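# Set the long carton on top of the raised block

## Task

Place the long carton so that it sits on the raised block, entirely on its top face with no part overhanging any edge. Leave the short carton in its original position and orientation, since disturbing it lowers the result. The long carton must stay there by itself once the robot lets go, and the robot must release it and withdraw.

## Robot and tools

Robot: a single six-joint Doosan M1013 arm with a vacuum tool. The tool carries four suction cups, each 36 mm across, on two air channels. Everything is expressed at the cup point, which is the centre of the four cup rims when they touch nothing. In the cup point's own frame the cups point along +z. They sit at x = -35 and +35 mm, with channel a at y = -70 mm and channel b at y = +70 mm. The tool body reaches 148 mm to each side along its y axis.

Scene frame: the origin is on the table top directly under the arm base, +z is up, and +y is to the left when facing along +x. Reported positions are in metres, orientation is a wxyz quaternion, and velocities are in m/s and rad/s. The base may be slightly tilted, and reported positions get less accurate at long reach.

The 8-number row, shared by both motion tools: dx, dy, dz, rx, ry, rz, suction_a, suction_b, each between -1 and 1. The first six are an offset, not an absolute pose. They are measured in the cup point's own axes, not the scene frame. A value of 1.0 equals 0.6 m for dx/dy/dz or 180 degrees for rotation, and rx, ry, rz form a single rotation vector. suction_a and suction_b set each channel's vacuum: 1 is full (about 75 kPa below ambient), a fraction asks for that share, and 0.01 or less switches the channel off. A channel keeps its setting until changed.

execute_actions(actions): actions is a list of actions. Each action is a list of at most 15 rows, and each row runs for one control step of 1/30 s. If an action has fewer than 15 rows, the last row repeats until 15 steps have passed, so every action lasts 0.5 s. Every row in an action is an offset from the cup point pose at the start of that action, so rows do not add up. For the first action of a call, that start pose is the one in the most recent result. An empty list just returns the current state and images.

move(target, speed, blocking): target is one row as above, offset from the pose in the last result that reported one. The cup point follows a straight path toward it, turning the shorter way round. speed is the top path speed in m/s, from 0.002 to 0.5, default 0.25, and rotation is capped at twice that value in rad/s. A path takes 0.5 to 10 s, and one needing more than 10 s stops early. The suction values are applied when the move starts. The actual motion lags, can drift off the path and can exceed speed, especially near full stretch. It does not avoid obstacles. With blocking=false the result comes back after 0.5 s while the arm keeps going. Until a result shows that move has ended, further moves and execute_actions are refused, so use wait or stop first. The added "move:" line reports the outcome: done (at rest near target), off_target, moving, held (a check blocked the last step) or fault. It also lists limits that acted: paced means the commanded pose was clipped, and held means some steps were blocked, after which the arm may jump faster than speed. The remaining distance to target is also given.

wait(seconds): 0 to 10. The arm keeps its last command, and the wait returns early if a running move finishes. stop(): brakes a running move, which needs more room at higher speed, while the suction stays as set. zoom_image(camera, region): camera is "cam_high" or "cam_wrist". region is [x0, y0, x1, y1] in image pixels from the top-left corner, at most 504 by 504. read_manual(section): only "licences" exists, and it does not move the robot. finished_scene(scene): ends the given scene number for good and reports success. The goal must already hold and stay that way.

Motion limits: each control step clips the commanded pose to within 70 mm and 16 degrees of the measured pose. Far targets therefore need several actions. After an action the arm goes only as far as the last clipped pose. The controller favours position over orientation when it cannot reach both. "Hand target" shows where it is currently driving. A "pose unreachable" line means the clearance check changed or blocked the command, and the base mount counts as part of the arm for that check.

Results: each result includes the state line, the Hand target, joint positions and joint torques, suction_measured_a/b, and part_present_a/b. part_present switches to 1 at a reading of 0.54 and back to 0 below 0.49. Results also carry images from cam_high (fixed, pinhole) and cam_wrist (fisheye on the hand), both 504x504. Calls that ran actions list cup positions at some steps, with HELD marking steps that were held back. MOTOR HOT warns of overheating, and holding a load heats the motors even while you are thinking.

Gripping: switch a channel on and press both of its cups flat onto a smooth face, well inside its edges, so that each rim seals all round. A well-sealed reading sits at most 0.17 under the command, or 0.27 with both channels on. A reading near 0 means no seal. If one cup of an active channel touches nothing, the single shared pump loses vacuum on the other channel too. Under vacuum the cups compress, so a held item ends up about 12 mm nearer the tool. Suction can lift an item without any tool motion. To release, set the carton down onto the block, switch both channels off, and then move at least 15 mm away. If a cup grabs the table, switch that channel off.

Avoid: the arm is stiff, so pushing even slightly past contact against something firm can fault it. A fault also occurs at an external force of 144 N or when a joint reaches its load limit (waist and shoulder 312, elbow 147, wrist joints 41.4 N m). A fault freezes the arm for 10 s and drops the rest of the call. Approach contacts slowly. Do not drop, slam or knock anything, and never push items off the table. Loose items may occasionally get nudged by the scene. The world keeps running while you compose a reply.

Each tool is called after "Emit:" by a JSON object that holds its "api" and its "payload", one argument or row to a line.

## Session

Emit:
{"api": "execute_actions", "payload": {
  "actions": []
}}

Scene clock: 0.00 s.
end_effector_position=(+0.6505, +0.0036, +0.5162) suction_measured_a=0.00 part_present_a=0 suction_measured_b=0.00 part_present_b=0 end_effector_quat_wxyz=(-0.001, +0.704, +0.710, -0.001) end_effector_velocity=(-0.000, -0.000, +0.001) end_effector_angular_velocity=(-0.000, -0.001, +0.000)
Joint positions: [-0.054  0.152  1.527 -0.001  1.464  1.517]
Joint velocities: [-0.    -0.001  0.    -0.     0.    -0.   ]
Joint torques (N m, as the joint torque sensors report them, + toward a larger angle): no reading
Hand target: +0.651, +0.004, +0.516; -0.001, +0.704, +0.710, -0.001

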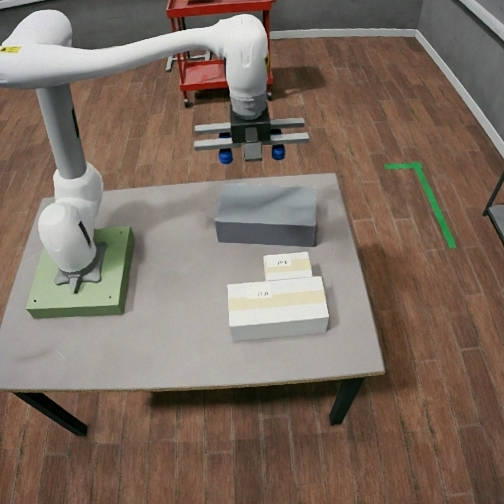

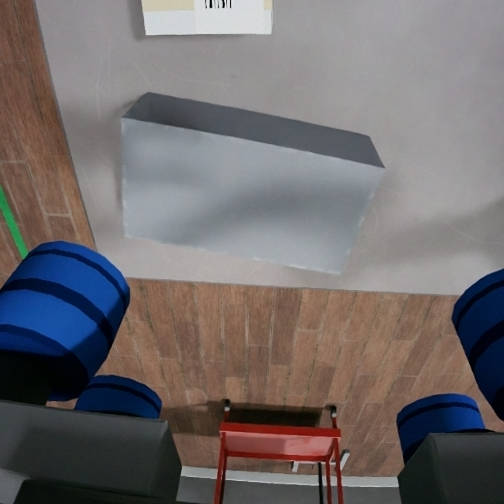

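Emit:
{"api": "zoom_image", "payload": {
  "camera": "cam_high",
  "region": [200, 170, 360, 350]
}}

Region (200, 170, 360, 350) of cam_high's 504x504 image, scaled by 2.800, with more detail than that image has.

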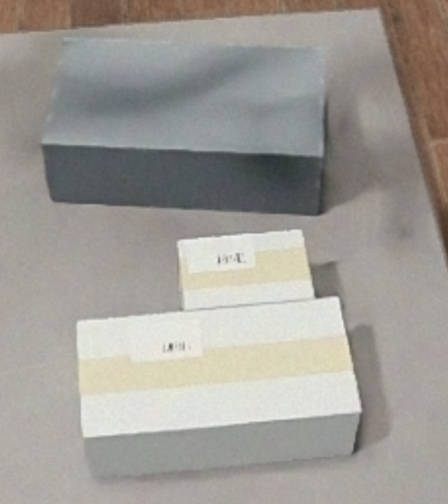

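Emit:
{"api": "move", "payload": {
  "target": [-0.3025,0.09,0.61,0,0,-0.006,0,0],
  "speed": 0.4
}}

Scene clock: 25.00 s.
end_effector_position=(+0.7052, -0.1767, +0.1497) suction_measured_a=0.00 part_present_a=0 suction_measured_b=0.00 part_present_b=0 end_effector_quat_wxyz=(-0.002, +0.697, +0.717, -0.000) end_effector_velocity=(+0.002, -0.001, +0.001) end_effector_angular_velocity=(-0.001, -0.004, +0.000)
Joint positions: [-0.301  0.5    1.766 -0.001  0.878  1.252]
Joint velocities: [-0.     0.    -0.002  0.    -0.002 -0.001]
Joint torques (N m, as the joint torque sensors report them, + toward a larger angle): [  2.84 -85.32 -35.97   3.51   0.27  -0.31]
Hand target: +0.705, -0.177, +0.150; -0.002, +0.697, +0.717, -0.000
Off the commanded pose: 0.001 m, 0 deg.
move: done
camera_calibration (this result's frames):
cam_wrist: T_world_to_cam=[[-0.997665, -0.0285254, -0.0620611, 0.722601], [-0.0602888, 0.794813, 0.603852, 0.137647], [0.0321019, 0.606183, -0.794677, 0.33957], [0, 0, 0, 1]] pos_world=[0.718311, -0.294632, 0.231575]

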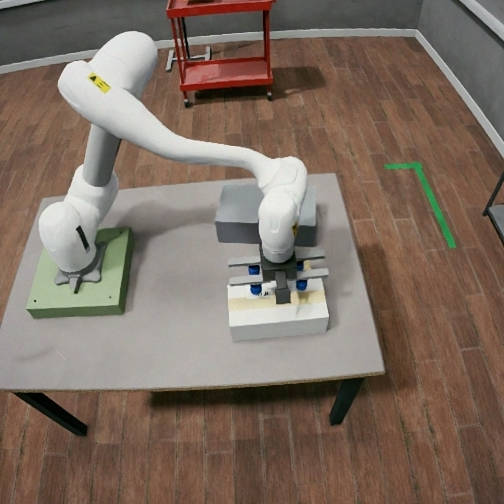

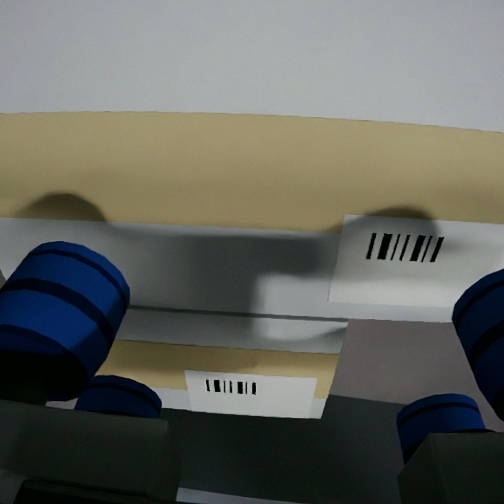

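Emit:
{"api": "zoom_image", "payload": {
  "camera": "cam_high",
  "region": [210, 240, 350, 350]
}}

Region (210, 240, 350, 350) of cam_high's 504x504 image, scaled by 3.600, with more detail than that image has; it fills the top 396 rows of this view, and the rest is white.

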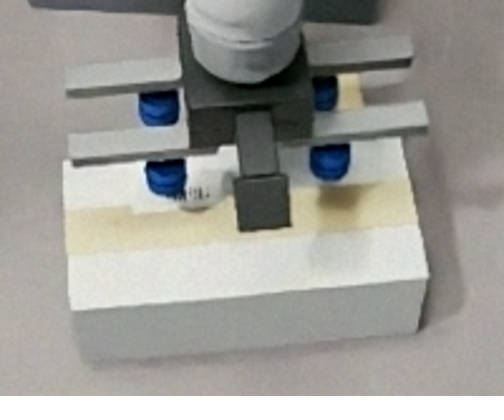

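Emit:
{"api": "move", "payload": {
  "target": [-0.077,0,0.05,0,0,0,0,0]
}}

Emit:
{"api": "zoom_image", "payload": {
  "camera": "cam_high",
  "region": [210, 240, 350, 350]
}}

Scene clock: 49.90 s.
end_effector_position=(+0.7064, -0.2227, +0.1197) suction_measured_a=0.00 part_present_a=0 suction_measured_b=0.00 part_present_b=0 end_effector_quat_wxyz=(-0.002, +0.697, +0.717, -0.000) end_effector_velocity=(-0.001, -0.000, +0.000) end_effector_angular_velocity=(+0.000, -0.001, -0.002)
Joint positions: [-0.36   0.549  1.752 -0.001  0.843  1.192]
Joint velocities: [-0.001 -0.001  0.001  0.    -0.001  0.001]
Joint torques (N m, as the joint torque sensors report them, + toward a larger angle): [  0.81 -89.38 -34.66   3.62  -0.02   0.02]
Hand target: +0.706, -0.223, +0.120; -0.002, +0.697, +0.717, -0.000
Off the commanded pose: 0.000 m, 0 deg.
move: done
camera_calibration (this result's frames):
cam_wrist: T_world_to_cam=[[-0.997661, -0.0285877, -0.062088, 0.720566], [-0.0603582, 0.794744, 0.603936, 0.192515], [0.032079, 0.606271, -0.794611, 0.343588], [0, 0, 0, 1]] pos_world=[0.719478, -0.340708, 0.201491]

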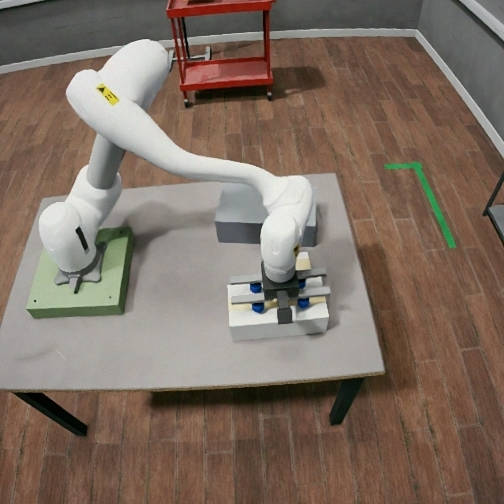

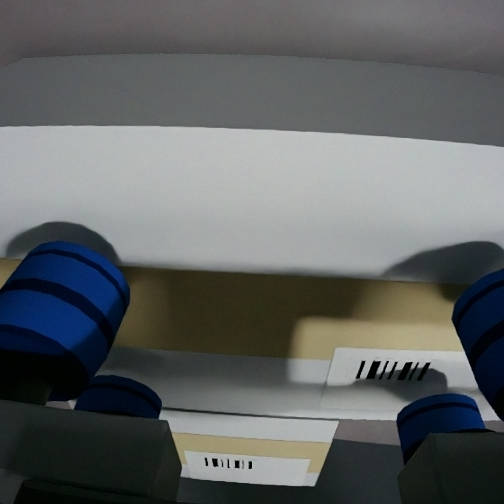

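Region (210, 240, 350, 350) of cam_high's 504x504 image, scaled by 3.600, with more detail than that image has; it fills the top 396 rows of this view, and the rest is white.

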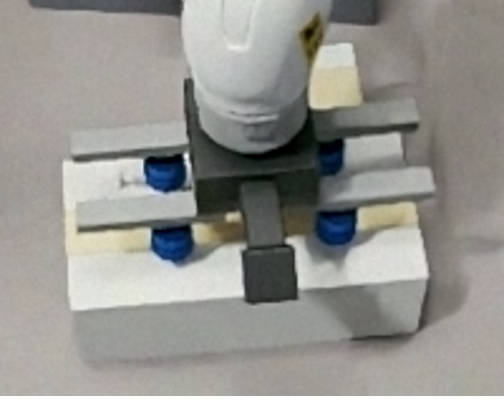

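Emit:
{"api": "move", "payload": {
  "target": [0,-0.005,0.052,0,0,0,1,1],
  "speed": 0.03
}}

Scene clock: 68.17 s.
end_effector_position=(+0.7038, -0.2229, +0.0915) suction_measured_a=0.80 part_present_a=1 suction_measured_b=0.80 part_present_b=1 end_effector_quat_wxyz=(-0.001, +0.697, +0.717, -0.000) end_effector_velocity=(-0.000, +0.000, +0.000) end_effector_angular_velocity=(-0.000, +0.001, +0.000)
Joint positions: [-0.362  0.577  1.769 -0.001  0.795  1.191]
Joint velocities: [ 0.    -0.001  0.    -0.     0.001  0.   ]
Joint torques (N m, as the joint torque sensors report them, + toward a larger angle): [  1.01 -66.41 -26.61   2.49   0.27  -0.2 ]
Hand target: +0.704, -0.223, +0.091; -0.001, +0.697, +0.717, -0.000
Off the commanded pose: 0.003 m, 0 deg.
FORCE FAULT: contact force on the arm reached its limit, and the arm stopped for 10 seconds. The contact can be on any part of the arm, not only on its tool. That time counts as 20 of the actions that you can send in this scene. The arm's remaining commands of this call were not run. The arm holds still and accepts commands again. Move the arm away from the contact; if what it grips holds it there, let go first. Pushing or pulling that hard again can fault the arm again.
move: fault
camera_calibration (this result's frames):
cam_wrist: T_world_to_cam=[[-0.997576, -0.0286709, -0.0634105, 0.716335], [-0.0612106, 0.795005, 0.603507, 0.210181], [0.0331086, 0.605925, -0.794832, 0.32057], [0, 0, 0, 1]] pos_world=[0.71685, -0.340798, 0.173377]

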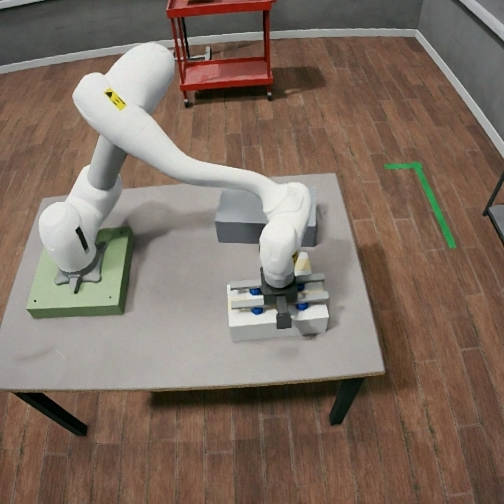

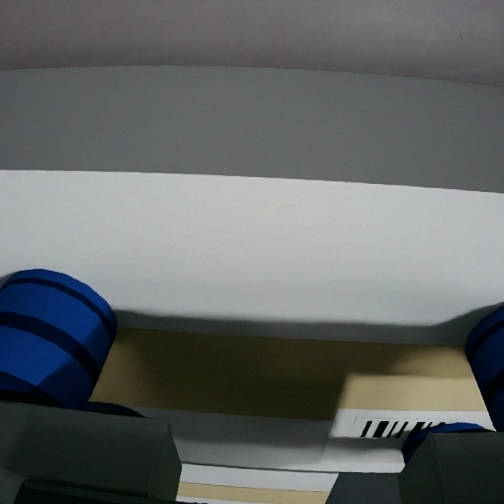

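Emit:
{"api": "move", "payload": {
  "target": [-0.005,0,-0.3,0,0,0,1,1],
  "speed": 0.2
}}

Emit:
{"api": "move", "payload": {
  "target": [0.656,0.015,0,0,0,0.055,1,1],
  "speed": 0.3
}}

Emit:
{"api": "zoom_image", "payload": {
  "camera": "cam_high",
  "region": [190, 120, 350, 290]
}}

Scene clock: 85.57 s.
end_effector_position=(+0.7039, -0.2262, +0.2714) suction_measured_a=0.80 part_present_a=1 suction_measured_b=0.80 part_present_b=1 end_effector_quat_wxyz=(-0.001, +0.697, +0.717, -0.000) end_effector_velocity=(+0.000, -0.000, +0.001) end_effector_angular_velocity=(-0.001, -0.002, -0.000)
Joint positions: [-0.365  0.405  1.653 -0.001  1.084  1.187]
Joint velocities: [-0.    -0.001 -0.    -0.    -0.     0.   ]
Joint torques (N m, as the joint torque sensors report them, + toward a larger angle): [ -0.44 -94.55 -45.57   3.8   -0.03   0.02]
Hand target: +0.704, -0.226, +0.272; -0.001, +0.697, +0.717, -0.000
Off the commanded pose: 0.000 m, 0 deg.
move: done
camera_calibration (this result's frames):
cam_wrist: T_world_to_cam=[[-0.997592, -0.0284446, -0.0632491, 0.727743], [-0.0609286, 0.795093, 0.60342, 0.104068], [0.0331249, 0.60582, -0.794912, 0.4656], [0, 0, 0, 1]] pos_world=[0.716908, -0.344113, 0.353343]

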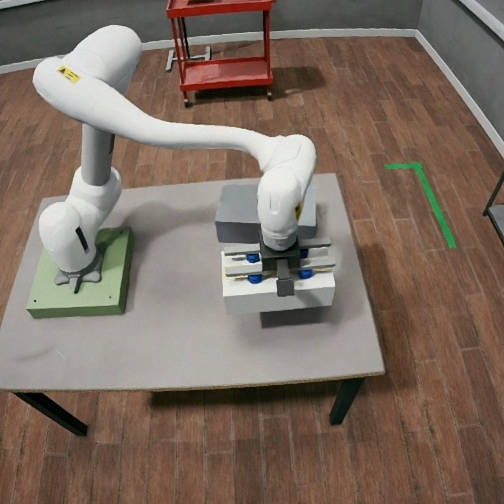

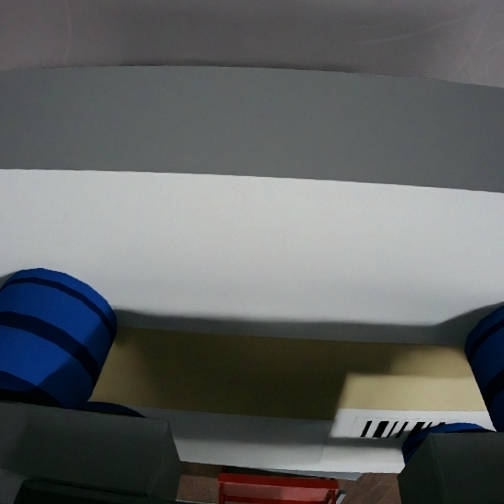

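Scene clock: 87.30 s.
end_effector_position=(+0.7027, +0.1674, +0.2720) suction_measured_a=0.80 part_present_a=1 suction_measured_b=0.80 part_present_b=1 end_effector_quat_wxyz=(-0.001, +0.757, +0.654, -0.000) end_effector_velocity=(+0.001, +0.001, -0.000) end_effector_angular_velocity=(-0.000, -0.001, +0.001)
Joint positions: [ 0.179  0.381  1.689 -0.002  1.072  1.904]
Joint velocities: [ 0.001  0.001 -0.001 -0.    -0.001  0.   ]
Joint torques (N m, as the joint torque sensors report them, + toward a larger angle): [  3.61 -88.19 -48.     3.87  -0.05  -0.27]
Hand target: +0.703, +0.167, +0.272; -0.001, +0.757, +0.654, -0.000
Off the commanded pose: 0.001 m, 0 deg.
move: done
camera_calibration (this result's frames):
cam_wrist: T_world_to_cam=[[-0.987612, 0.143459, -0.0635729, 0.702096], [0.0766207, 0.794458, 0.602466, -0.305593], [0.136935, 0.590132, -0.795609, 0.157548], [0, 0, 0, 1]] pos_world=[0.69524, 0.0490849, 0.354091]

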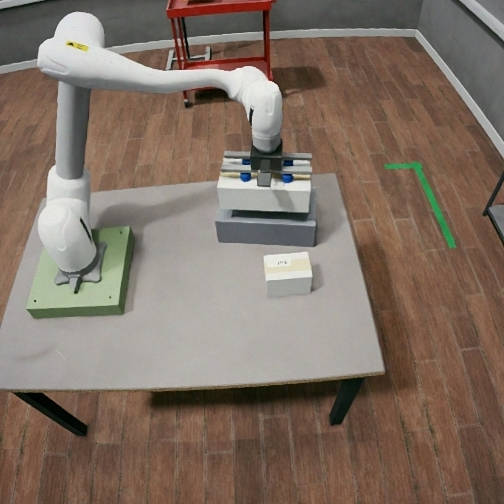

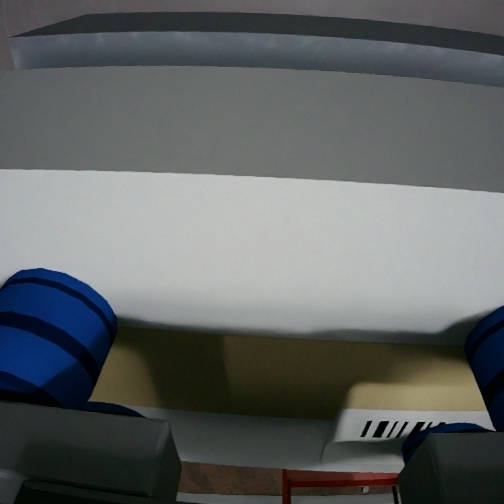

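Region (190, 120, 350, 290) of cam_high's 504x504 image, scaled by 2.965, with more detail than that image has; it fills the left 474 columns of this view, and the rest is white.

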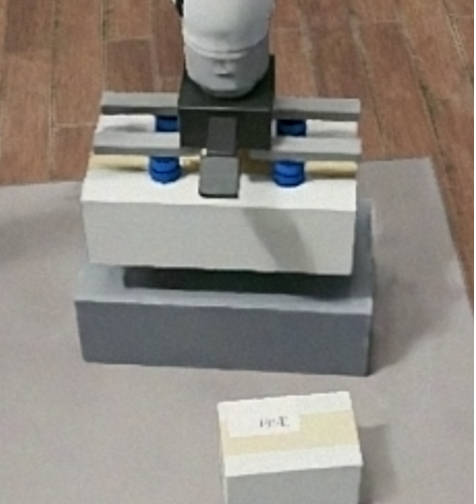

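Emit:
{"api": "move", "payload": {
  "target": [0.008,0.006,0.062,0,0,0,1,1],
  "speed": 0.08
}}

Emit:
{"api": "zoom_image", "payload": {
  "camera": "cam_high",
  "region": [190, 120, 350, 290]
}}

Scene clock: 96.80 s.
end_effector_position=(+0.7070, +0.1717, +0.2349) suction_measured_a=0.80 part_present_a=1 suction_measured_b=0.80 part_present_b=1 end_effector_quat_wxyz=(-0.001, +0.757, +0.654, -0.000) end_effector_velocity=(-0.001, -0.000, -0.002) end_effector_angular_velocity=(-0.001, +0.003, -0.001)
Joint positions: [ 0.183  0.419  1.709 -0.002  1.014  1.909]
Joint velocities: [-0.     0.002  0.002 -0.001 -0.     0.001]
Joint torques (N m, as the joint torque sensors report them, + toward a larger angle): [  2.59 -92.77 -46.     3.42   0.13  -0.16]
Hand target: +0.707, +0.172, +0.235; -0.001, +0.757, +0.654, -0.000
Off the commanded pose: 0.000 m, 0 deg.
move: done
camera_calibration (this result's frames):
cam_wrist: T_world_to_cam=[[-0.987617, 0.143408, -0.0636124, 0.703349], [0.0765522, 0.794446, 0.60249, -0.286886], [0.136939, 0.59016, -0.795587, 0.124855], [0, 0, 0, 1]] pos_world=[0.699503, 0.0533653, 0.316921]

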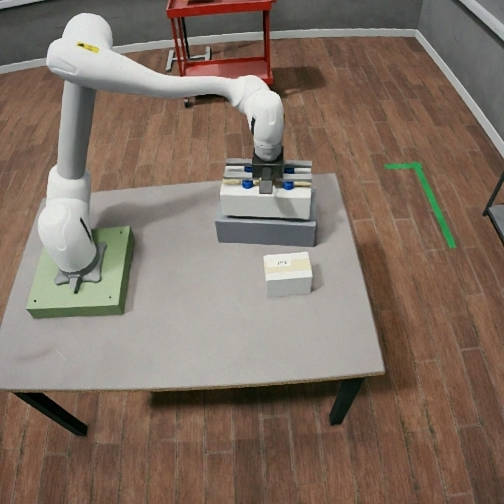

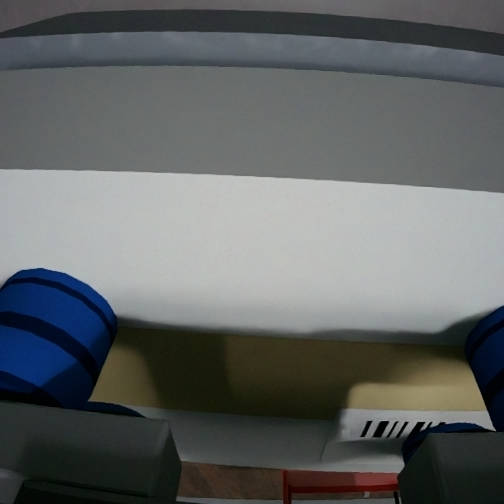

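Region (190, 120, 350, 290) of cam_high's 504x504 image, scaled by 2.965, with more detail than that image has; it fills the left 474 columns of this view, and the rest is white.

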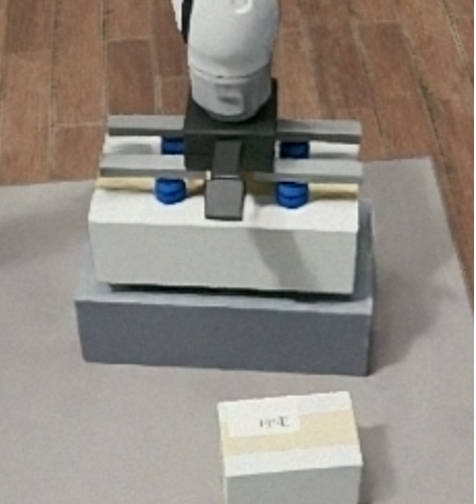

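Emit:
{"api": "move", "payload": {
  "target": [0.004,0,0.014,0,0,0,1,1],
  "speed": 0.02
}}

Emit:
{"api": "zoom_image", "payload": {
  "camera": "cam_high",
  "region": [200, 160, 330, 260]
}}

Scene clock: 104.20 s.
end_effector_position=(+0.7073, +0.1741, +0.2265) suction_measured_a=0.80 part_present_a=1 suction_measured_b=0.80 part_present_b=1 end_effector_quat_wxyz=(-0.001, +0.757, +0.654, -0.000) end_effector_velocity=(+0.001, -0.000, -0.000) end_effector_angular_velocity=(-0.000, -0.001, +0.000)
Joint positions: [ 0.186  0.428  1.714 -0.002  1.001  1.912]
Joint velocities: [-0.     0.001 -0.001 -0.001 -0.001 -0.   ]
Joint torques (N m, as the joint torque sensors report them, + toward a larger angle): [  1.13 -91.94 -45.66   3.42   0.    -0.62]
Hand target: +0.707, +0.174, +0.226; -0.001, +0.757, +0.654, -0.000
Off the commanded pose: 0.000 m, 0 deg.
move: done
camera_calibration (this result's frames):
cam_wrist: T_world_to_cam=[[-0.987616, 0.14341, -0.0636238, 0.702822], [0.0765438, 0.794433, 0.602509, -0.283759], [0.136951, 0.590178, -0.795572, 0.116715], [0, 0, 0, 1]] pos_world=[0.699854, 0.0557531, 0.308539]

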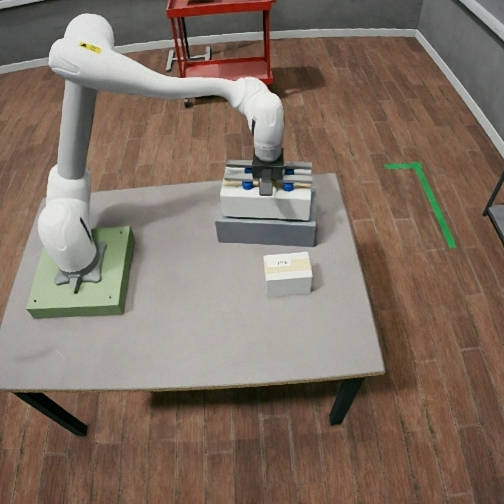

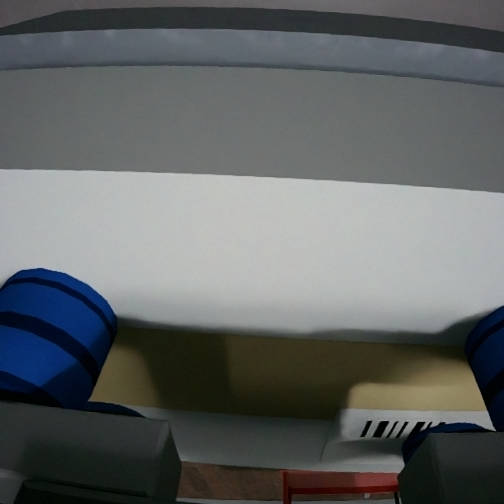

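Region (200, 160, 330, 260) of cam_high's 504x504 image, scaled by 3.877, with more detail than that image has; it fills the top 388 rows of this view, and the rest is white.

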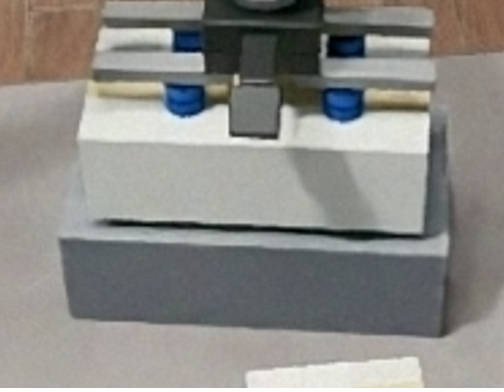

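Emit:
{"api": "move", "payload": {
  "target": [0.003,0,0.012,0,0,0,1,1],
  "speed": 0.02
}}

Emit:
{"api": "zoom_image", "payload": {
  "camera": "cam_high",
  "region": [200, 160, 330, 260]
}}

Scene clock: 110.07 s.
end_effector_position=(+0.7076, +0.1758, +0.2193) suction_measured_a=0.80 part_present_a=1 suction_measured_b=0.80 part_present_b=1 end_effector_quat_wxyz=(-0.001, +0.757, +0.654, -0.000) end_effector_velocity=(+0.001, -0.000, +0.001) end_effector_angular_velocity=(+0.001, -0.002, -0.000)
Joint positions: [ 0.189  0.435  1.718 -0.002  0.99   1.914]
Joint velocities: [-0.    -0.001 -0.001  0.    -0.001 -0.   ]
Joint torques (N m, as the joint torque sensors report them, + toward a larger angle): [  0.27 -92.54 -45.25   3.56   0.49  -0.51]
Hand target: +0.708, +0.176, +0.219; -0.001, +0.757, +0.654, -0.000
Off the commanded pose: 0.000 m, 0 deg.
move: done
camera_calibration (this result's frames):
cam_wrist: T_world_to_cam=[[-0.987617, 0.143395, -0.0636413, 0.702378], [0.0765216, 0.794436, 0.602508, -0.280857], [0.136956, 0.590177, -0.795572, 0.109905], [0, 0, 0, 1]] pos_world=[0.70012, 0.0575418, 0.301356]

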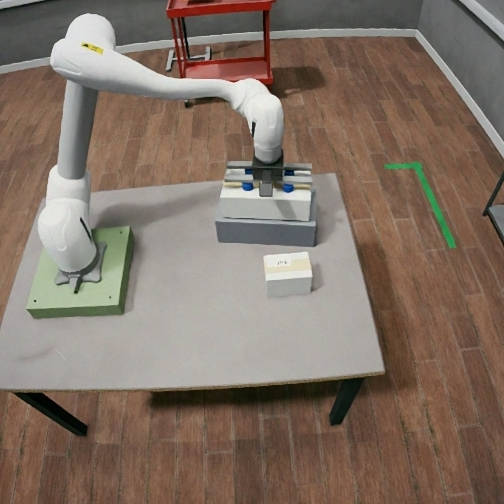

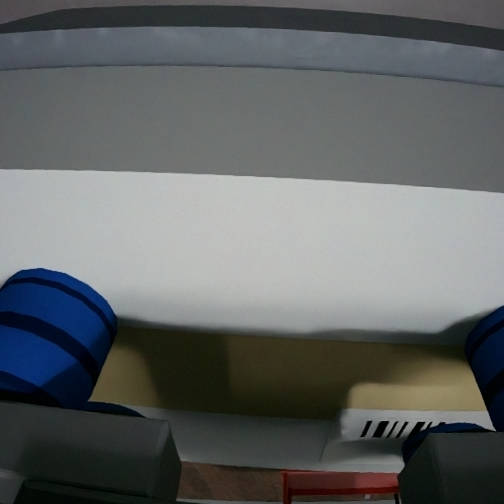

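Region (200, 160, 330, 260) of cam_high's 504x504 image, scaled by 3.877, with more detail than that image has; it fills the top 388 rows of this view, and the rest is white.

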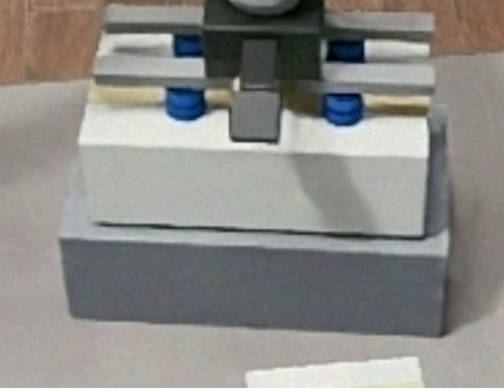

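Emit:
{"api": "move", "payload": {
  "target": [0,0,0.007,0,0,0,1,1],
  "speed": 0.01
}}

Scene clock: 113.67 s.
end_effector_position=(+0.7076, +0.1759, +0.2151) suction_measured_a=0.80 part_present_a=1 suction_measured_b=0.80 part_present_b=1 end_effector_quat_wxyz=(-0.001, +0.757, +0.654, -0.000) end_effector_velocity=(+0.000, -0.000, -0.000) end_effector_angular_velocity=(-0.000, +0.000, +0.001)
Joint positions: [ 0.189  0.439  1.721 -0.002  0.983  1.914]
Joint velocities: [-0.     0.    -0.001 -0.     0.001 -0.001]
Joint torques (N m, as the joint torque sensors report them, + toward a larger angle): [  0.33 -90.37 -44.98   3.37  -0.01  -0.09]
Hand target: +0.708, +0.176, +0.215; -0.001, +0.757, +0.654, -0.000
Off the commanded pose: 0.000 m, 0 deg.
move: done
camera_calibration (this result's frames):
cam_wrist: T_world_to_cam=[[-0.987617, 0.143394, -0.0636427, 0.702108], [0.0765169, 0.794424, 0.602525, -0.278344], [0.136958, 0.590194, -0.795559, 0.106554], [0, 0, 0, 1]] pos_world=[0.700119, 0.0575569, 0.297163]

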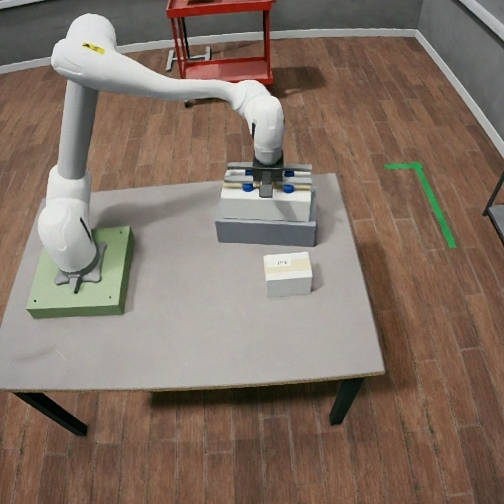

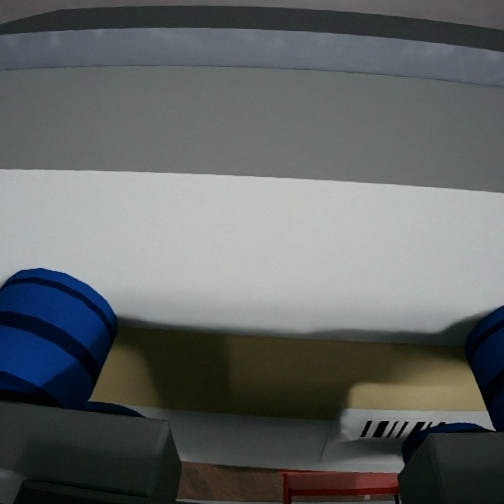

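Emit:
{"api": "move", "payload": {
  "target": [0,0,0.005,0,0,0,1,1],
  "speed": 0.01
}}

Scene clock: 118.70 s.
end_effector_position=(+0.7076, +0.1759, +0.2122) suction_measured_a=0.80 part_present_a=1 suction_measured_b=0.80 part_present_b=1 end_effector_quat_wxyz=(-0.001, +0.757, +0.654, -0.000) end_effector_velocity=(-0.000, -0.000, -0.000) end_effector_angular_velocity=(+0.000, +0.000, +0.000)
Joint positions: [ 0.189  0.441  1.723 -0.002  0.978  1.914]
Joint velocities: [-0.    -0.     0.001  0.    -0.    -0.   ]
Joint torques (N m, as the joint torque sensors report them, + toward a larger angle): [  1.   -89.73 -43.31   3.65  -0.48  -0.66]
Hand target: +0.708, +0.176, +0.212; -0.001, +0.757, +0.654, -0.000
Off the commanded pose: 0.000 m, 0 deg.
move: done
camera_calibration (this result's frames):
cam_wrist: T_world_to_cam=[[-0.987616, 0.143384, -0.0636896, 0.701942], [0.0764802, 0.794425, 0.602527, -0.276537], [0.136989, 0.590194, -0.795553, 0.104165], [0, 0, 0, 1]] pos_world=[0.700129, 0.0575632, 0.294196]

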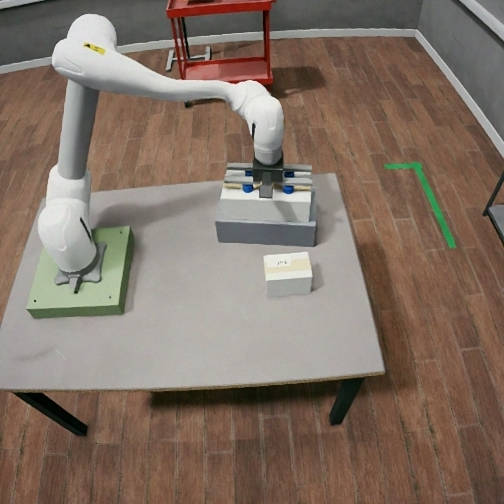

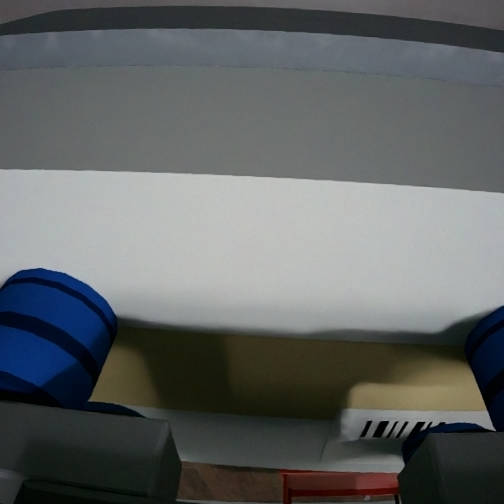

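The joint torques are dropping, which suggests the carton is touching the block, so I'm releasing it.

Emit:
{"api": "execute_actions", "payload": {
  "actions": [
    [[0,0,0.001,0,0,0,0,0]]
  ]
}}

Emit:
{"api": "move", "payload": {
  "target": [-0.1,0,-0.35,0,0,0,0,0],
  "speed": 0.3
}}

Scene clock: 124.43 s.
end_effector_position=(+0.7077, +0.1759, +0.2116) suction_measured_a=0.00 part_present_a=0 suction_measured_b=0.00 part_present_b=0 end_effector_quat_wxyz=(-0.001, +0.757, +0.654, -0.000) end_effector_velocity=(-0.001, -0.000, -0.000) end_effector_angular_velocity=(-0.001, +0.002, +0.000)
Joint positions: [ 0.189  0.442  1.723 -0.002  0.977  1.914]
Joint velocities: [ 0.    -0.001  0.002 -0.     0.001  0.   ]
Joint torques (N m, as the joint torque sensors report them, + toward a larger angle): [  2.77 -44.25 -14.48   3.86  -0.29  -0.37]
Hand target: +0.708, +0.176, +0.212; -0.001, +0.757, +0.654, -0.000
Off the commanded pose: 0.000 m, 0 deg.
Step readings (end_effector_position):
0: (+0.7076, +0.1759, +0.2121)
1: (+0.7076, +0.1759, +0.2121)
2: (+0.7076, +0.1759, +0.2120)
4: (+0.7077, +0.1759, +0.2119)
8: (+0.7078, +0.1759, +0.2118)
15: end_effector_position above
camera_calibration (this result's frames):
cam_wrist: T_world_to_cam=[[-0.987606, 0.143395, -0.0638183, 0.701991], [0.0764045, 0.794399, 0.602571, -0.276187], [0.137103, 0.590227, -0.795509, 0.103626], [0, 0, 0, 1]] pos_world=[0.700185, 0.0575784, 0.293657]

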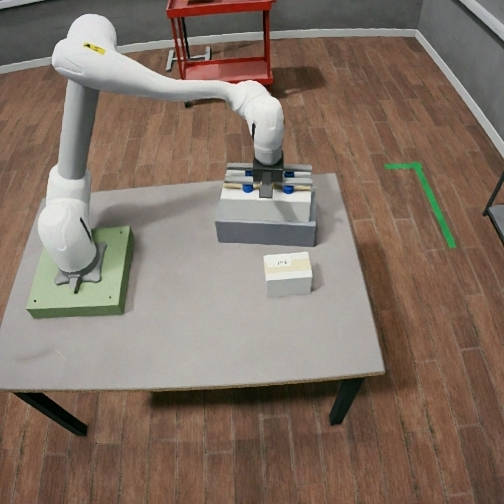

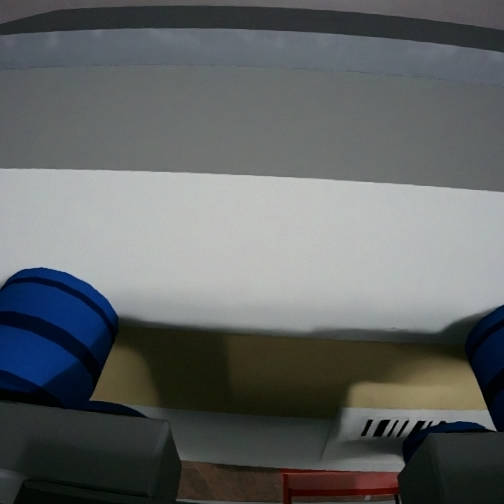

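Scene clock: 125.57 s.
end_effector_position=(+0.6989, +0.1162, +0.4215) suction_measured_a=0.00 part_present_a=0 suction_measured_b=0.00 part_present_b=0 end_effector_quat_wxyz=(-0.001, +0.757, +0.654, -0.000) end_effector_velocity=(-0.000, -0.000, -0.001) end_effector_angular_velocity=(-0.000, +0.004, -0.000)
Joint positions: [ 0.109  0.271  1.552 -0.002  1.318  1.835]
Joint velocities: [-0.     0.001 -0.     0.     0.003 -0.   ]
Joint torques (N m, as the joint torque sensors report them, + toward a larger angle): [ -0.22 -72.65 -44.05   4.25   0.18  -0.53]
Hand target: +0.699, +0.116, +0.422; -0.001, +0.757, +0.654, -0.000
Off the commanded pose: 0.000 m, 0 deg.
move: done
camera_calibration (this result's frames):
cam_wrist: T_world_to_cam=[[-0.987575, 0.143685, -0.0636479, 0.715129], [0.0767477, 0.7944, 0.602526, -0.354768], [0.137136, 0.590155, -0.795557, 0.307016], [0, 0, 0, 1]] pos_world=[0.691368, -0.00211287, 0.503523]

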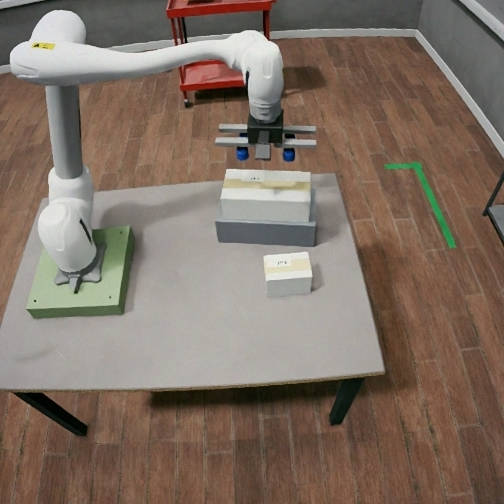

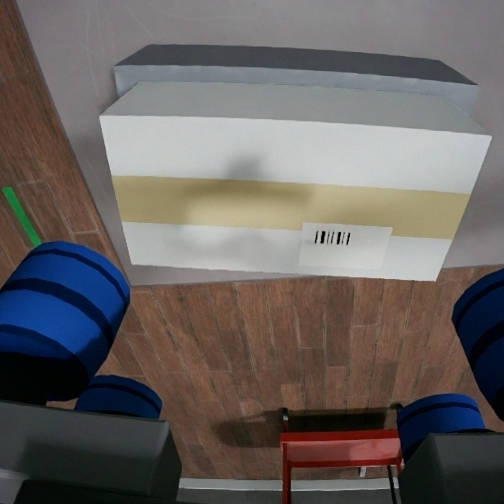

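Emit:
{"api": "finished_scene", "payload": {
  "scene": 1
}}

The scene is finished: the task was done.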